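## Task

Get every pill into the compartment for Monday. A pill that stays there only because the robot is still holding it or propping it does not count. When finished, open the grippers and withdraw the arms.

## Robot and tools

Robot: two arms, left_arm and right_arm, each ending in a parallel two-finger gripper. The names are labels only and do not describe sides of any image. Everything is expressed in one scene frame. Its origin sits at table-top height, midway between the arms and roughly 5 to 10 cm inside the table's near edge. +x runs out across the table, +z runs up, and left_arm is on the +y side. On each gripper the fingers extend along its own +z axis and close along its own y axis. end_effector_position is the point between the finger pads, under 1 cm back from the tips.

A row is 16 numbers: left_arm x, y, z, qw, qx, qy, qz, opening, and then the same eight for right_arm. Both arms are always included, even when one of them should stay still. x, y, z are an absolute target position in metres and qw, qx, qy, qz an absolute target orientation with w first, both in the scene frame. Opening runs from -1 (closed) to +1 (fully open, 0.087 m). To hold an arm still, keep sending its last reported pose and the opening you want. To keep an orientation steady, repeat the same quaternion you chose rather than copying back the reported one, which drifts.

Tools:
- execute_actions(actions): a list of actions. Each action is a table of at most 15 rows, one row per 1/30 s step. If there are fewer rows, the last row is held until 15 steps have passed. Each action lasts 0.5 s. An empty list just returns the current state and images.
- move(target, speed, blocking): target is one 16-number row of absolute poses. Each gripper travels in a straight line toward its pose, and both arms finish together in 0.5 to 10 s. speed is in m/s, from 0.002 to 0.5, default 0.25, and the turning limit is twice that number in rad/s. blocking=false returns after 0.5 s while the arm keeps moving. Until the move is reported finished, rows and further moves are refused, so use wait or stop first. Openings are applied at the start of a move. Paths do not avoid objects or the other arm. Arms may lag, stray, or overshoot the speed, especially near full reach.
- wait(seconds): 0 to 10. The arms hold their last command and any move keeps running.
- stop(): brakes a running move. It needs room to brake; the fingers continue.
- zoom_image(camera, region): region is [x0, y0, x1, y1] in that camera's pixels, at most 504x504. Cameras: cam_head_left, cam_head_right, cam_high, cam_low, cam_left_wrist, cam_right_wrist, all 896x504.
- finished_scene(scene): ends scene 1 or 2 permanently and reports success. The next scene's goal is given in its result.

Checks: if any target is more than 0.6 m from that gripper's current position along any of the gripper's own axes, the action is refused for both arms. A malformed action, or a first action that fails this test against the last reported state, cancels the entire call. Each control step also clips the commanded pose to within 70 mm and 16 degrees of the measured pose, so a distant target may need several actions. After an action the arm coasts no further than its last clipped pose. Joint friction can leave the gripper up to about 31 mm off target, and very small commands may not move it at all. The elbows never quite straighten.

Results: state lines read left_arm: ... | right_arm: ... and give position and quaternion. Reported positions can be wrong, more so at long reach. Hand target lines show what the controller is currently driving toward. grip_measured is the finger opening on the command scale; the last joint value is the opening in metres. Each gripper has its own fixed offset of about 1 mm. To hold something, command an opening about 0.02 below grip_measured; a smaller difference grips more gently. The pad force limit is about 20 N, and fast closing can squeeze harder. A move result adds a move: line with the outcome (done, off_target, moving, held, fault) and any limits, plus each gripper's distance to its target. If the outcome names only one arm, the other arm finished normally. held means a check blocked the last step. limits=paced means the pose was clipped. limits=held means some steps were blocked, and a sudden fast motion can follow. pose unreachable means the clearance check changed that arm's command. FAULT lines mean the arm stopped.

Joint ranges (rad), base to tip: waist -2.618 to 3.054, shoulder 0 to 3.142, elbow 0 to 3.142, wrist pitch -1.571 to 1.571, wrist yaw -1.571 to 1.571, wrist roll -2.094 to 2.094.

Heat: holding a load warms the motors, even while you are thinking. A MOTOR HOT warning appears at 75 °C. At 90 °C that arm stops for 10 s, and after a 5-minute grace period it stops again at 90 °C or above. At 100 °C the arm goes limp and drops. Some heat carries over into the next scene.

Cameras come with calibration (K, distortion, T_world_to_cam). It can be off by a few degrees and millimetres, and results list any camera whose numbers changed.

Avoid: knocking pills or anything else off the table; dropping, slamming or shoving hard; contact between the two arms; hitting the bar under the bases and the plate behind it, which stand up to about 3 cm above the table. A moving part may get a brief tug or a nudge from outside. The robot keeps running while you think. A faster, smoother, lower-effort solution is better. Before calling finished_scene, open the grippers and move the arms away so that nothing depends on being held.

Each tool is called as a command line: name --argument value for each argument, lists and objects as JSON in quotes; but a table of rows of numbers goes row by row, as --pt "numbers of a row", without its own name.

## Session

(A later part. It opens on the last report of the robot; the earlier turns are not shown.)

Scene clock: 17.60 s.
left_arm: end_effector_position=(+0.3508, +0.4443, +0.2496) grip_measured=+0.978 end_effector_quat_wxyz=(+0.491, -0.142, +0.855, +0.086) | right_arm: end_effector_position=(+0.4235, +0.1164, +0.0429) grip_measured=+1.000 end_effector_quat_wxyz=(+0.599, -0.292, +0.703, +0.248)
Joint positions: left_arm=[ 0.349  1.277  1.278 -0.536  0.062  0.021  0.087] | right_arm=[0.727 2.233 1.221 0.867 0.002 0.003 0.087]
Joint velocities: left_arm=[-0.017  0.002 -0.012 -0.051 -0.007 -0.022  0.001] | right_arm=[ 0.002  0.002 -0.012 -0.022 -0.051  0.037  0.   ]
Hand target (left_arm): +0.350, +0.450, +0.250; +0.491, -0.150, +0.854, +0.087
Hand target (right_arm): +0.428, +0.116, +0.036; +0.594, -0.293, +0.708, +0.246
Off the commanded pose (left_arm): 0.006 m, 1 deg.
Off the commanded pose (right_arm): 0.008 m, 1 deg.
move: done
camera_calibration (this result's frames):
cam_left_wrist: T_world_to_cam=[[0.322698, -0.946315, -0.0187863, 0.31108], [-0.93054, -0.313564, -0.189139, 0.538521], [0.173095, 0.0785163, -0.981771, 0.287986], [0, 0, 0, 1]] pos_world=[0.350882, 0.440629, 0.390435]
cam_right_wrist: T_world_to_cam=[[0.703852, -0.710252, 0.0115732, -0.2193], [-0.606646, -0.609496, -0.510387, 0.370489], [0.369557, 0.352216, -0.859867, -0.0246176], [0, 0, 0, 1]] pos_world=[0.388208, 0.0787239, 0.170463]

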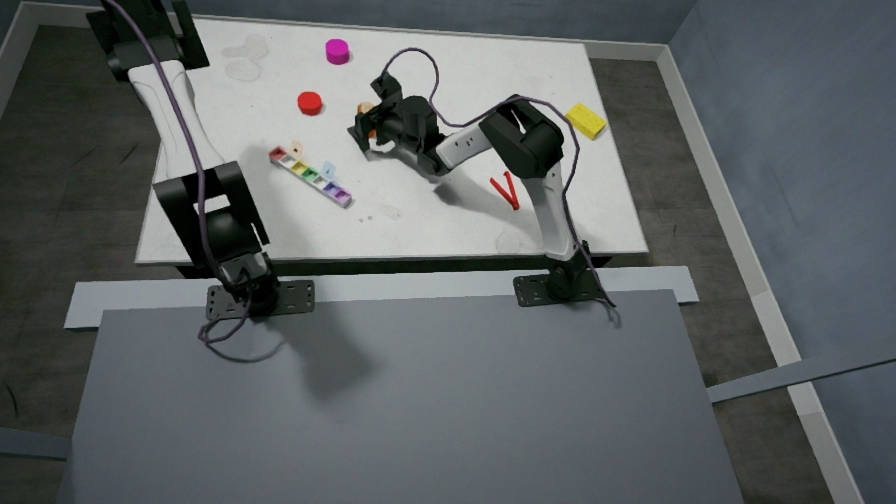

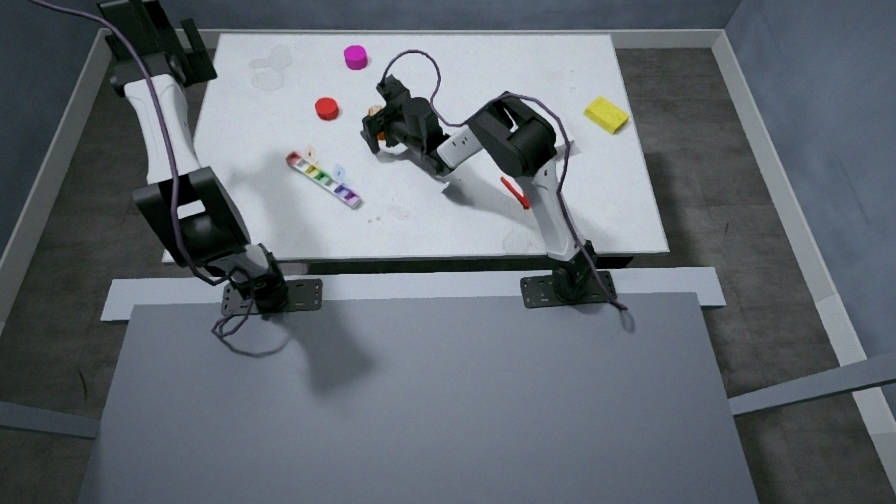

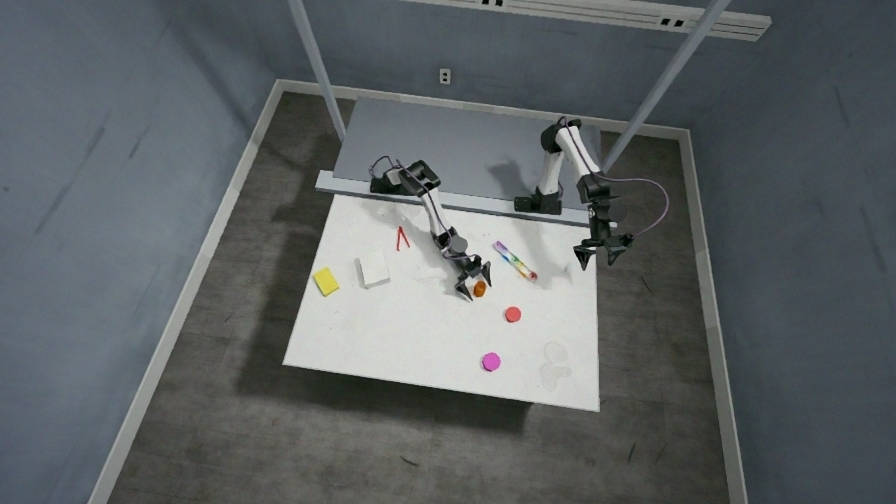

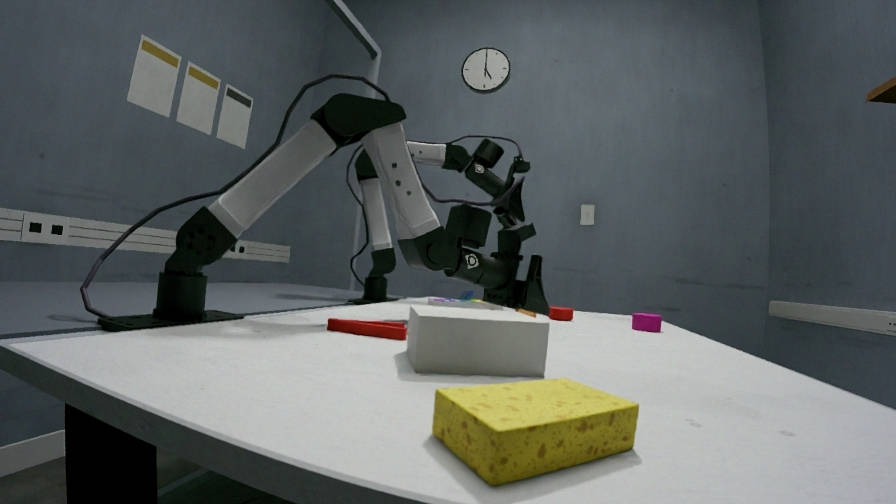

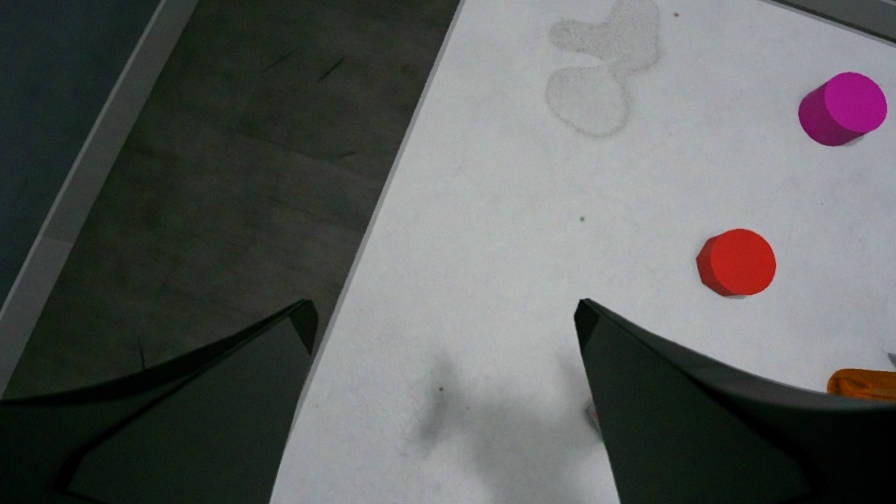

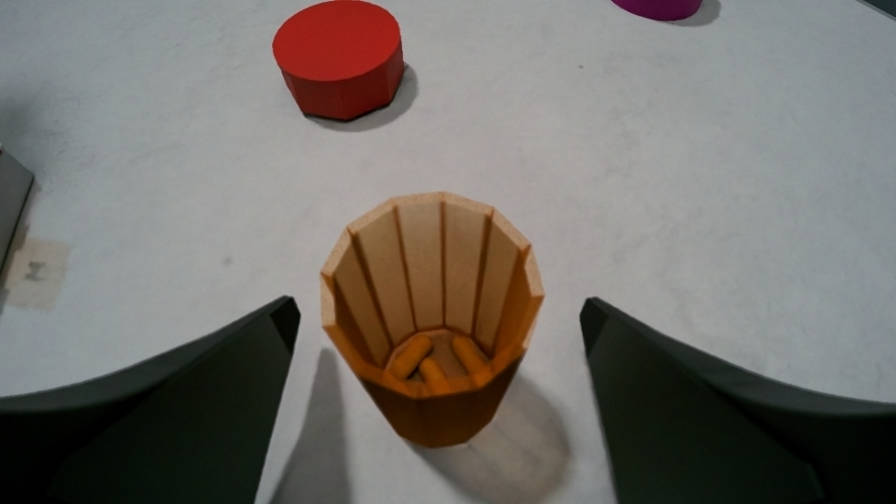

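execute_actions --actions '[[[0.35,0.45,0.25,0.49,-0.15,0.853,0.087,1,0.428,0.116,0.036,0.594,-0.293,0.708,0.246,0.1]],[[0.35,0.45,0.25,0.49,-0.15,0.853,0.087,1,0.428,0.116,0.036,0.594,-0.293,0.708,0.246,-0.05]],[[0.35,0.45,0.25,0.49,-0.15,0.853,0.087,1,0.428,0.116,0.036,0.594,-0.293,0.708,0.246,-0.15]]]'

move --target '[0.35,0.45,0.25,0.49,-0.15,0.853,0.087,1,0.36,0.04,0.13,0.239,-0.37,0.892,0.099,-0.15]' --speed 0.15

move --target '[0.35,0.45,0.25,0.49,-0.15,0.853,0.087,1,0.32,0.0,0.07,0.04,0.382,0.923,-0.017,-0.15]' --speed 0.15

Scene clock: 20.97 s.
left_arm: end_effector_position=(+0.3508, +0.4443, +0.2496) grip_measured=+0.978 end_effector_quat_wxyz=(+0.491, -0.142, +0.855, +0.086) | right_arm: end_effector_position=(+0.4234, +0.1165, +0.0429) grip_measured=-0.055 end_effector_quat_wxyz=(+0.599, -0.292, +0.703, +0.249)
Joint positions: left_arm=[ 0.349  1.277  1.278 -0.536  0.062  0.021  0.087] | right_arm=[0.727 2.233 1.221 0.866 0.001 0.003 0.041]
Joint velocities: left_arm=[ 0.007  0.002 -0.002 -0.022  0.081 -0.022  0.   ] | right_arm=[-0.017 -0.007  0.002 -0.051  0.022  0.022  0.001]
Hand target (left_arm): +0.350, +0.450, +0.250; +0.491, -0.150, +0.854, +0.087
Hand target (right_arm): +0.428, +0.116, +0.036; +0.594, -0.293, +0.708, +0.246
Off the commanded pose (left_arm): 0.006 m, 1 deg.
Off the commanded pose (right_arm): 0.008 m, 1 deg.
camera_calibration (this result's frames):
cam_left_wrist: T_world_to_cam=[[0.322698, -0.946315, -0.0187863, 0.31108], [-0.93054, -0.313564, -0.189139, 0.538521], [0.173095, 0.0785163, -0.981771, 0.287986], [0, 0, 0, 1]] pos_world=[0.350882, 0.440629, 0.390435]
cam_right_wrist: T_world_to_cam=[[0.704658, -0.709456, 0.0113938, -0.219525], [-0.606162, -0.610254, -0.510056, 0.370378], [0.368815, 0.352509, -0.860066, -0.024366], [0, 0, 0, 1]] pos_world=[0.388186, 0.0788706, 0.170458]

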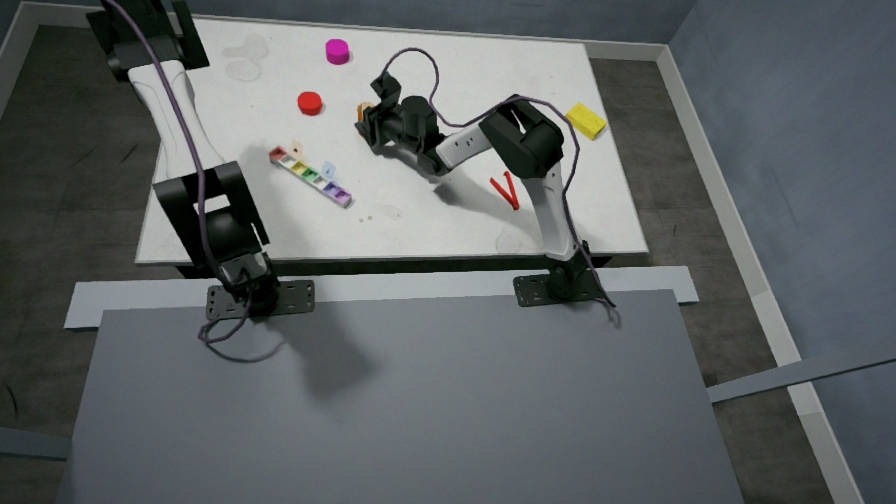

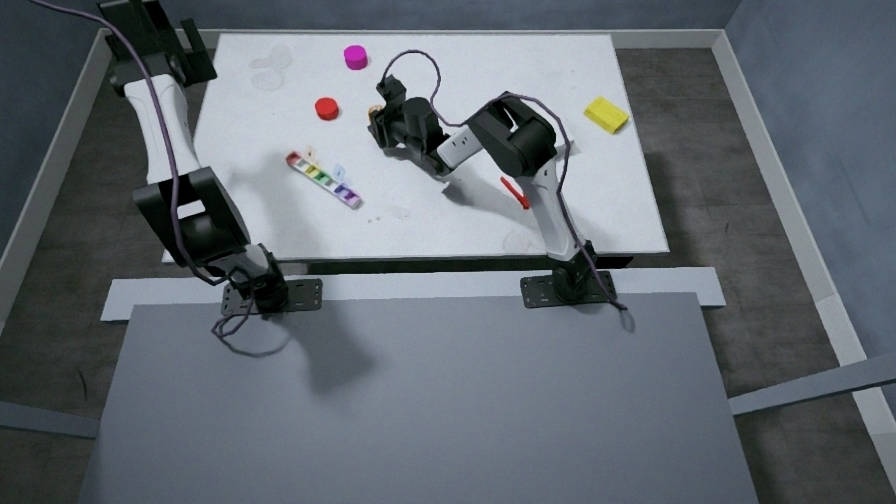

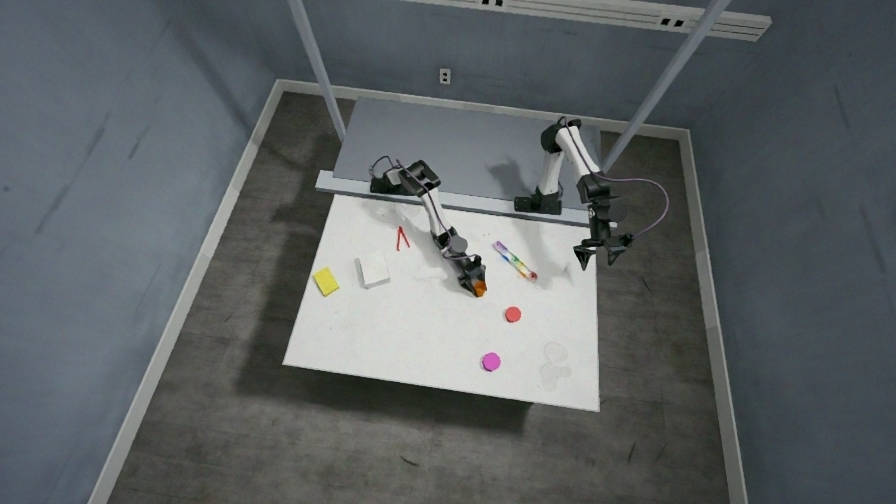

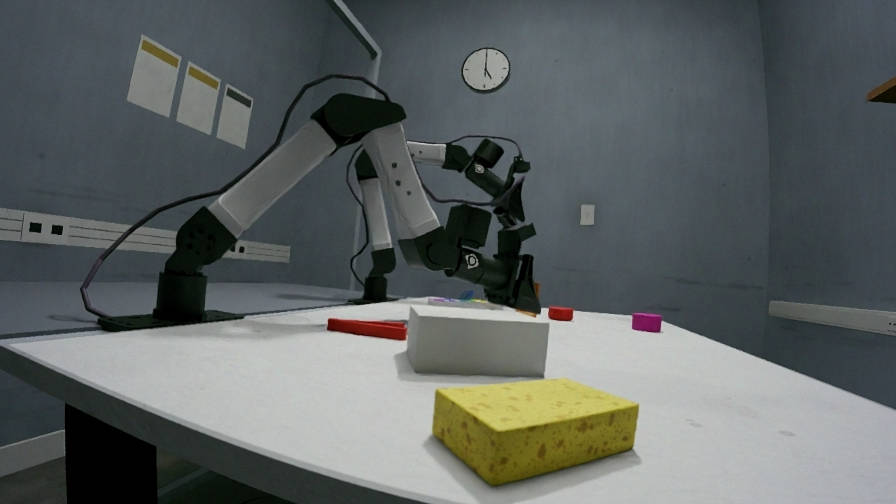

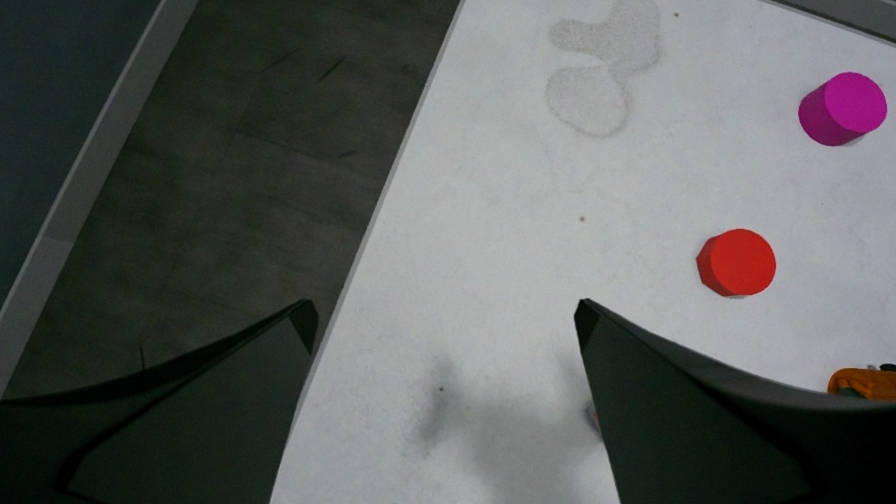

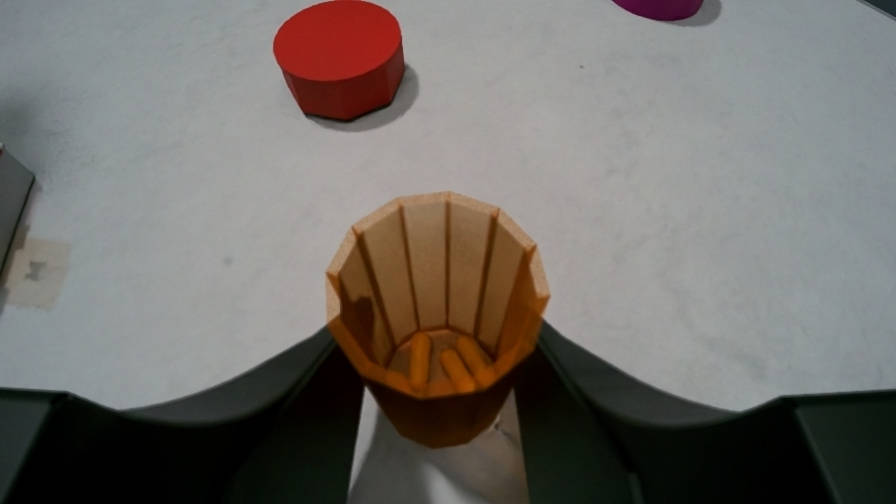

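Scene clock: 24.60 s.
left_arm: end_effector_position=(+0.3508, +0.4443, +0.2496) grip_measured=+0.978 end_effector_quat_wxyz=(+0.491, -0.142, +0.855, +0.086) | right_arm: end_effector_position=(+0.3557, +0.0386, +0.1324) grip_measured=-0.055 end_effector_quat_wxyz=(+0.244, -0.372, +0.890, +0.102)
Joint positions: left_arm=[ 0.349  1.277  1.278 -0.536  0.062  0.021  0.087] | right_arm=[ 0.71   2.121  2.09  -0.99  -0.013 -0.016  0.041]
Joint velocities: left_arm=[ 0.007  0.002 -0.012 -0.066 -0.022  0.037 -0.   ] | right_arm=[-0.002 -0.017 -0.002 -0.007 -0.037 -0.051 -0.001]
Hand target (left_arm): +0.350, +0.450, +0.250; +0.491, -0.150, +0.854, +0.087
Hand target (right_arm): +0.359, +0.037, +0.130; +0.239, -0.372, +0.891, +0.101
Off the commanded pose (left_arm): 0.006 m, 1 deg.
Off the commanded pose (right_arm): 0.005 m, 1 deg.
move: done
camera_calibration (this result's frames):
cam_left_wrist: T_world_to_cam=[[0.322698, -0.946315, -0.0187863, 0.31108], [-0.93054, -0.313564, -0.189139, 0.538521], [0.173095, 0.0785163, -0.981771, 0.287986], [0, 0, 0, 1]] pos_world=[0.350882, 0.440629, 0.390435]
cam_right_wrist: T_world_to_cam=[[0.715202, -0.698828, 0.0111951, -0.232228], [-0.661504, -0.671659, 0.333597, 0.237739], [-0.225608, -0.245995, -0.942649, 0.350513], [0, 0, 0, 1]] pos_world=[0.402434, 0.0836166, 0.253702]

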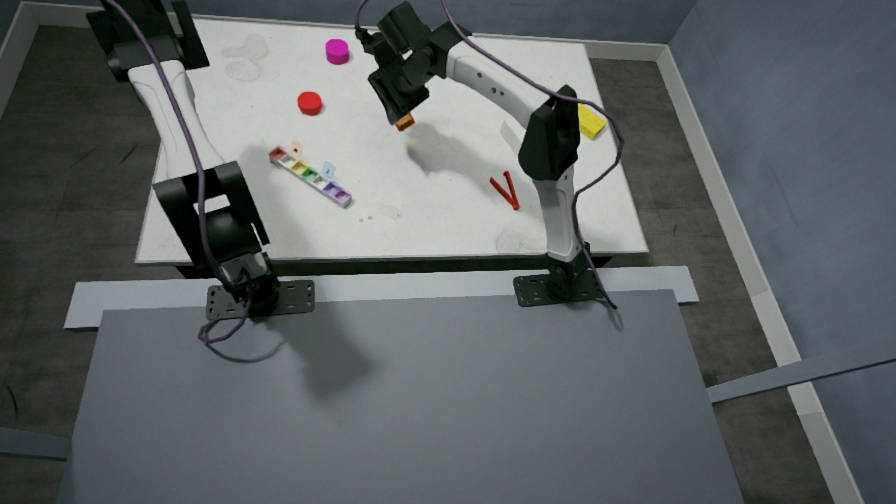

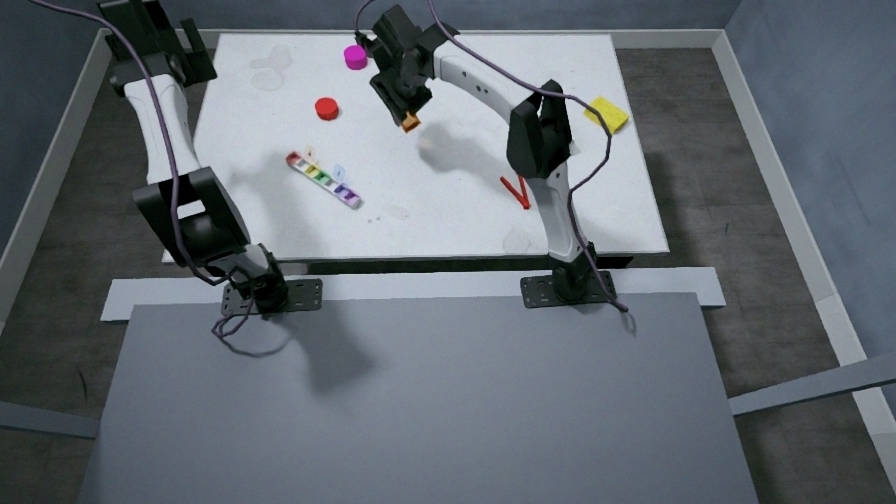

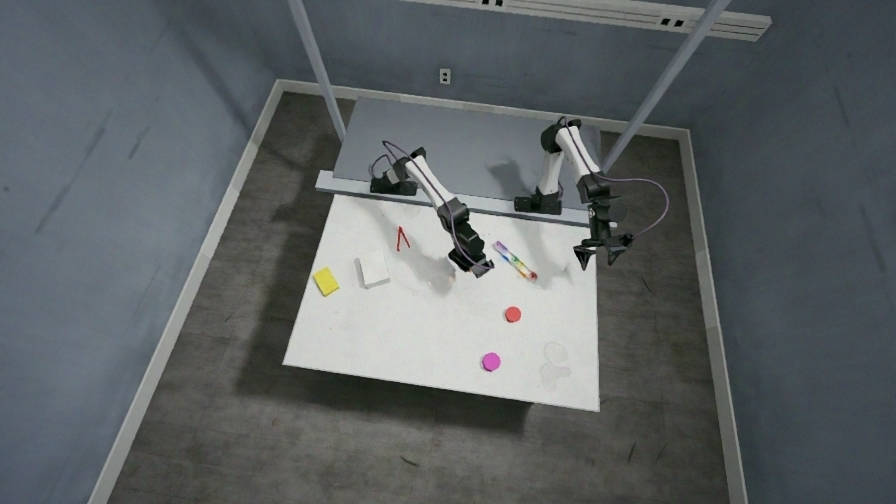

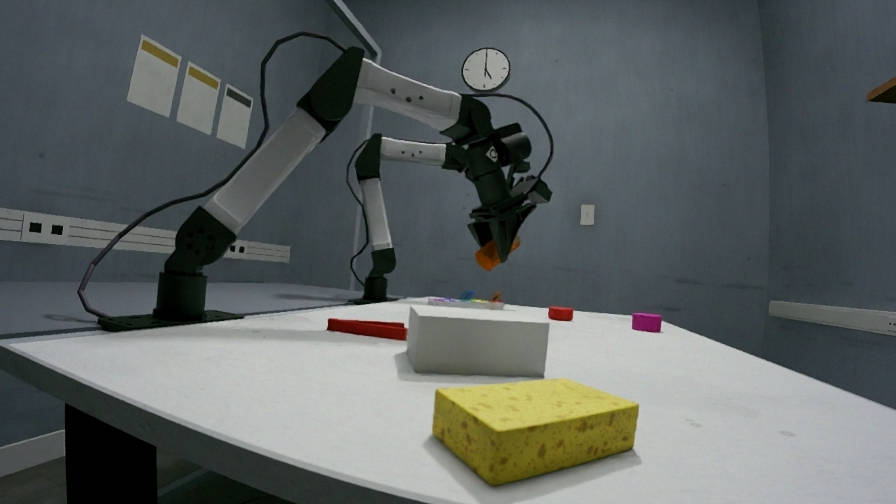

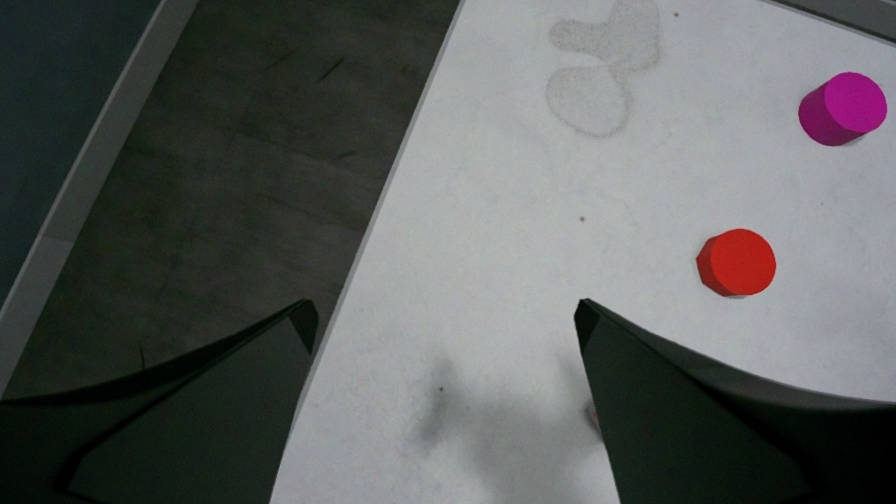

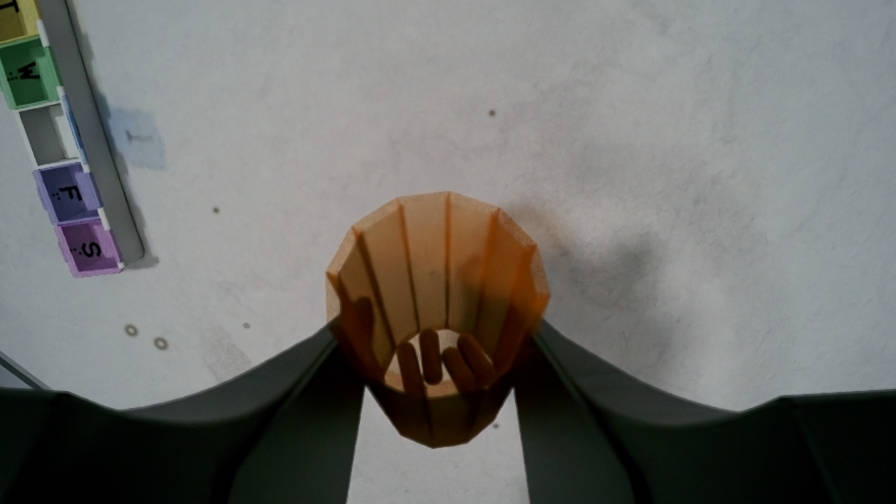

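Scene clock: 30.47 s.
left_arm: end_effector_position=(+0.3508, +0.4443, +0.2496) grip_measured=+0.978 end_effector_quat_wxyz=(+0.491, -0.142, +0.855, +0.086) | right_arm: end_effector_position=(+0.3213, +0.0034, +0.0769) grip_measured=-0.054 end_effector_quat_wxyz=(+0.049, +0.375, +0.926, -0.005)
Joint positions: left_arm=[ 0.349  1.277  1.278 -0.536  0.062  0.021  0.087] | right_arm=[ 0.653  2.283  2.198 -1.436  0.088  1.483  0.041]
Joint velocities: left_arm=[-0.012 -0.007 -0.007 -0.022 -0.007 -0.037  0.001] | right_arm=[ 0.007 -0.022 -0.012  0.051 -0.037 -0.007  0.001]
Hand target (left_arm): +0.350, +0.450, +0.250; +0.491, -0.150, +0.854, +0.087
Hand target (right_arm): +0.321, +0.000, +0.070; +0.039, +0.382, +0.923, -0.017
Off the commanded pose (left_arm): 0.006 m, 1 deg.
Off the commanded pose (right_arm): 0.008 m, 2 deg.
move: done
camera_calibration (this result's frames):
cam_left_wrist: T_world_to_cam=[[0.322698, -0.946315, -0.0187863, 0.31108], [-0.93054, -0.313564, -0.189139, 0.538521], [0.173095, 0.0785163, -0.981771, 0.287986], [0, 0, 0, 1]] pos_world=[0.350882, 0.440629, 0.390435]
cam_right_wrist: T_world_to_cam=[[-0.687444, -0.725976, -0.0194745, 0.221514], [-0.525188, 0.478434, 0.70376, 0.133763], [-0.501596, 0.494023, -0.710171, 0.35002], [0, 0, 0, 1]] pos_world=[0.398098, -0.0761015, 0.158751]

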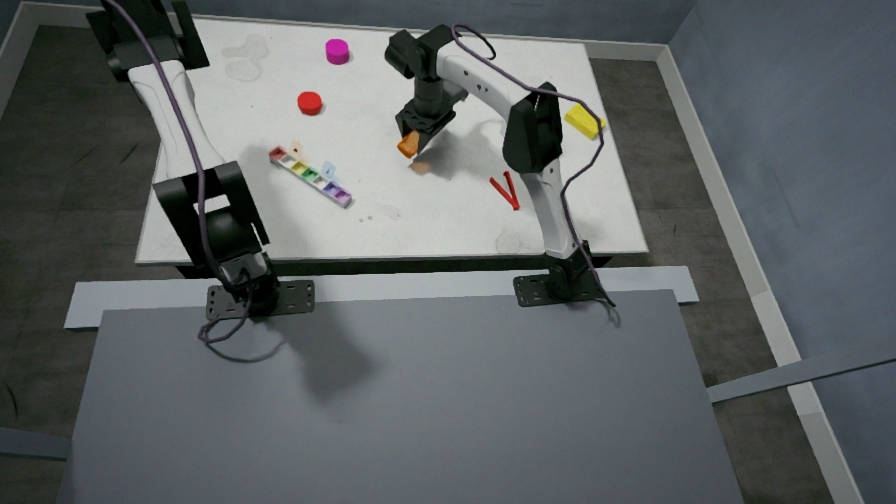

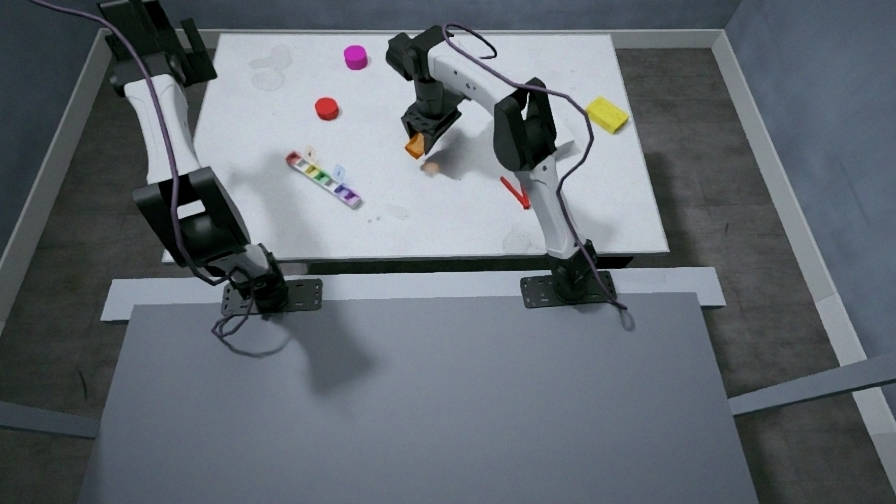

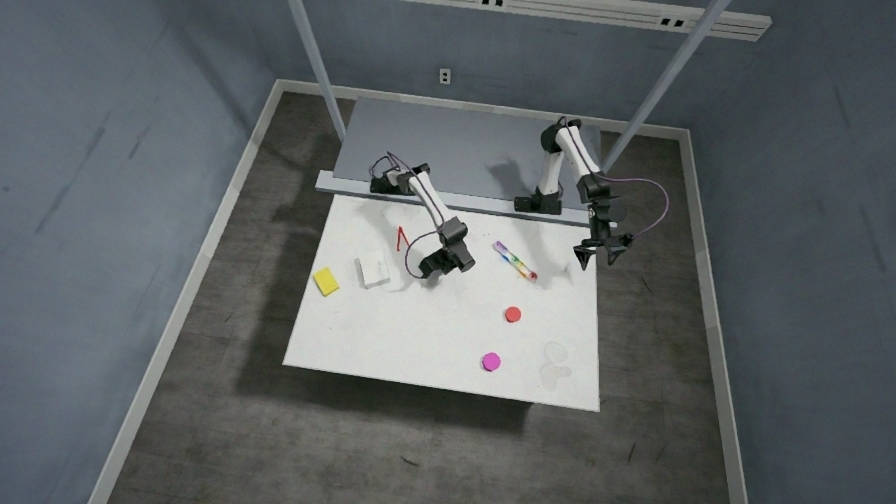

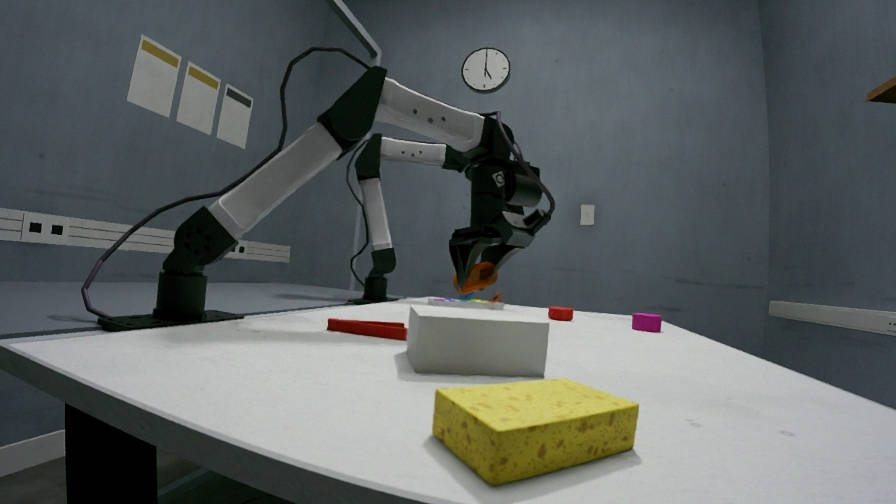

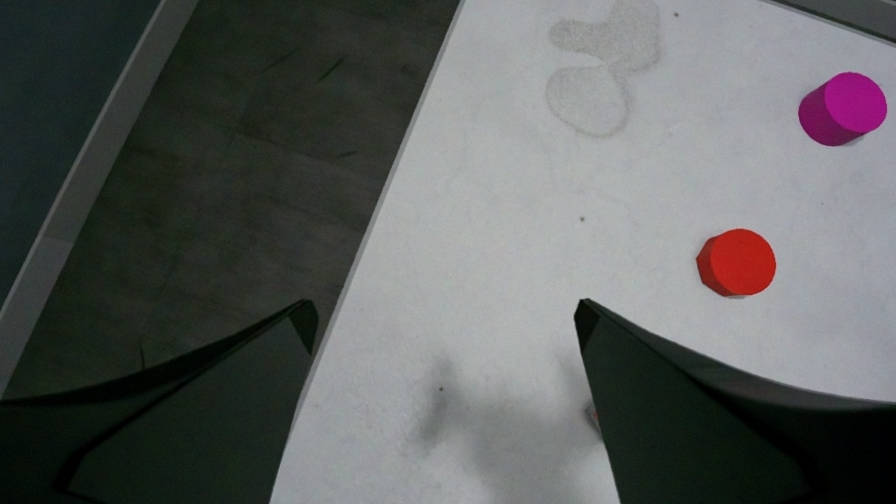

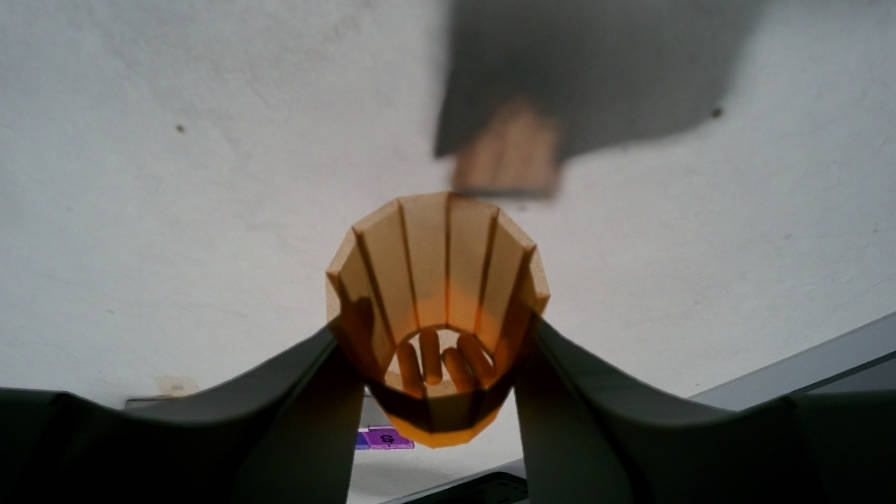

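move --target '[0.35,0.45,0.25,0.49,-0.15,0.853,0.087,1,0.32,0.0,0.014,-0.072,0.381,0.921,0.03,-0.15]' --speed 0.04

Scene clock: 35.03 s.
left_arm: end_effector_position=(+0.3508, +0.4443, +0.2496) grip_measured=+0.978 end_effector_quat_wxyz=(+0.491, -0.142, +0.855, +0.086) | right_arm: end_effector_position=(+0.3236, +0.0049, +0.0264) grip_measured=-0.054 end_effector_quat_wxyz=(-0.060, +0.380, +0.922, +0.041)
Joint positions: left_arm=[ 0.349  1.277  1.278 -0.536  0.062  0.021  0.087] | right_arm=[ 0.562  2.322  2.021 -1.251 -0.15   1.406  0.041]
Joint velocities: left_arm=[-0.017  0.007 -0.002  0.007 -0.037  0.007  0.   ] | right_arm=[-0.007 -0.017  0.012 -0.022  0.007  0.022 -0.   ]
Hand target (left_arm): +0.350, +0.450, +0.250; +0.491, -0.150, +0.854, +0.087
Hand target (right_arm): +0.321, +0.001, +0.014; -0.072, +0.381, +0.921, +0.030
Off the commanded pose (left_arm): 0.006 m, 1 deg.
Off the commanded pose (right_arm): 0.014 m, 2 deg.
move: off_target (right_arm)
camera_calibration (this result's frames):
cam_left_wrist: T_world_to_cam=[[0.322698, -0.946315, -0.0187863, 0.31108], [-0.93054, -0.313564, -0.189139, 0.538521], [0.173095, 0.0785163, -0.981771, 0.287986], [0, 0, 0, 1]] pos_world=[0.350882, 0.440629, 0.390435]
cam_right_wrist: T_world_to_cam=[[-0.697173, -0.716511, -0.0237123, 0.226375], [-0.390917, 0.352225, 0.850365, 0.123013], [-0.600944, 0.602121, -0.525658, 0.341343], [0, 0, 0, 1]] pos_world=[0.411038, -0.0866577, 0.0801914]

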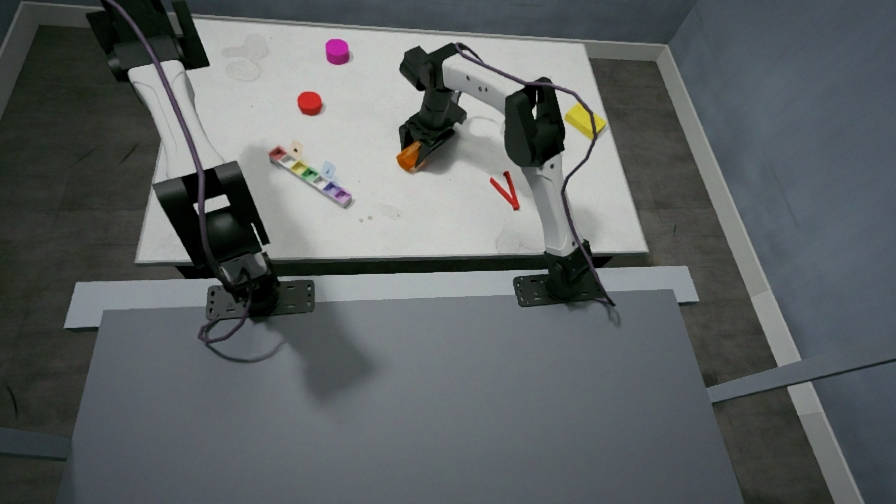

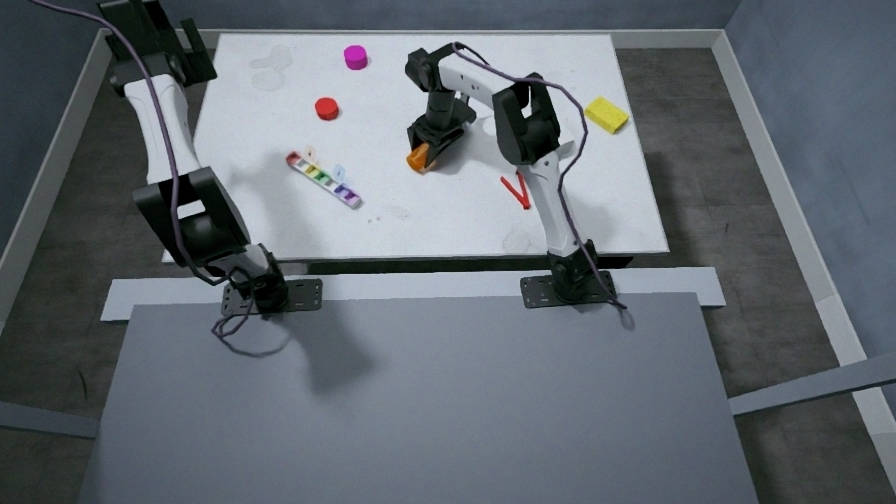

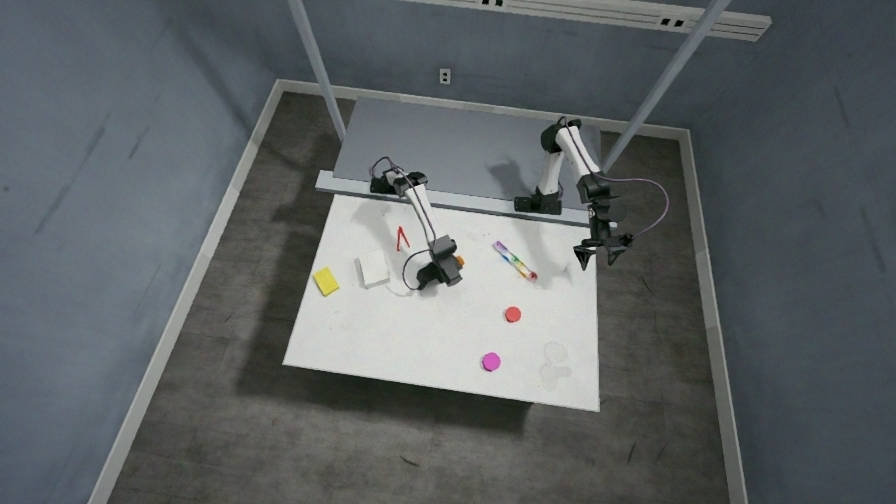

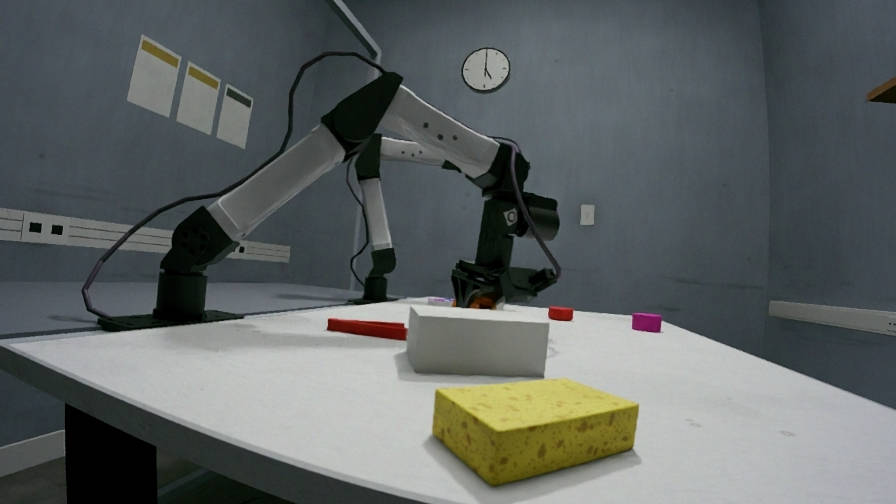

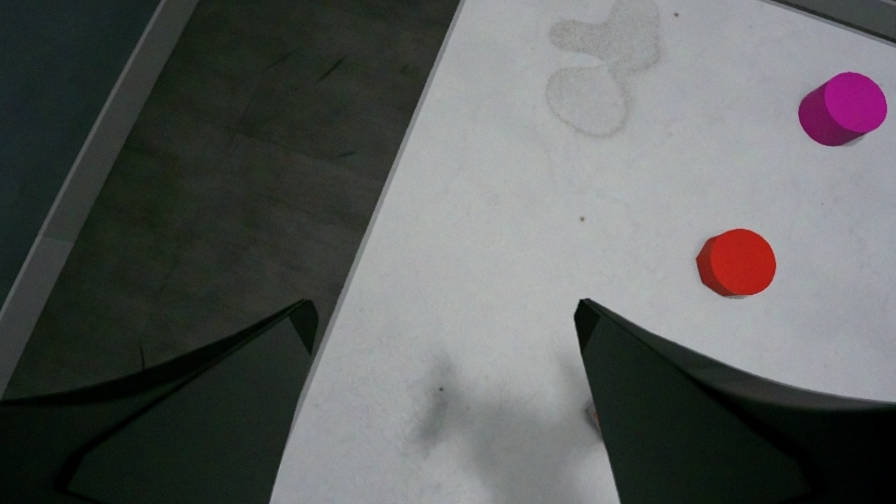

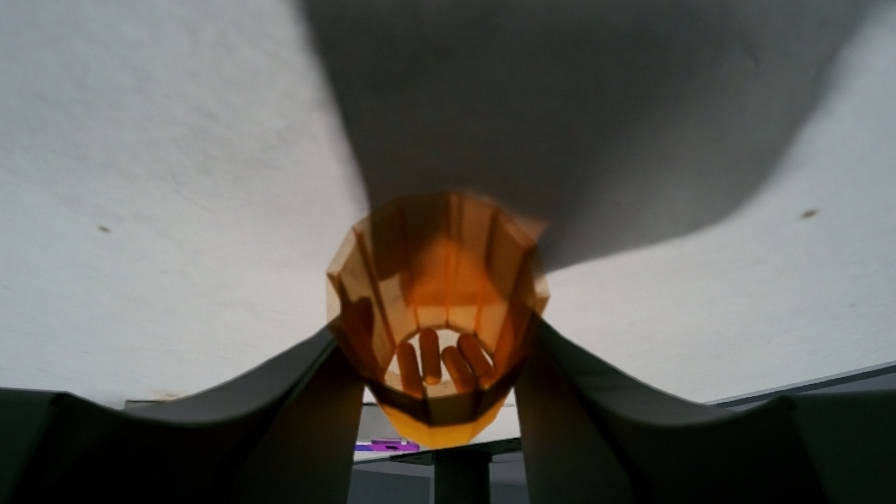

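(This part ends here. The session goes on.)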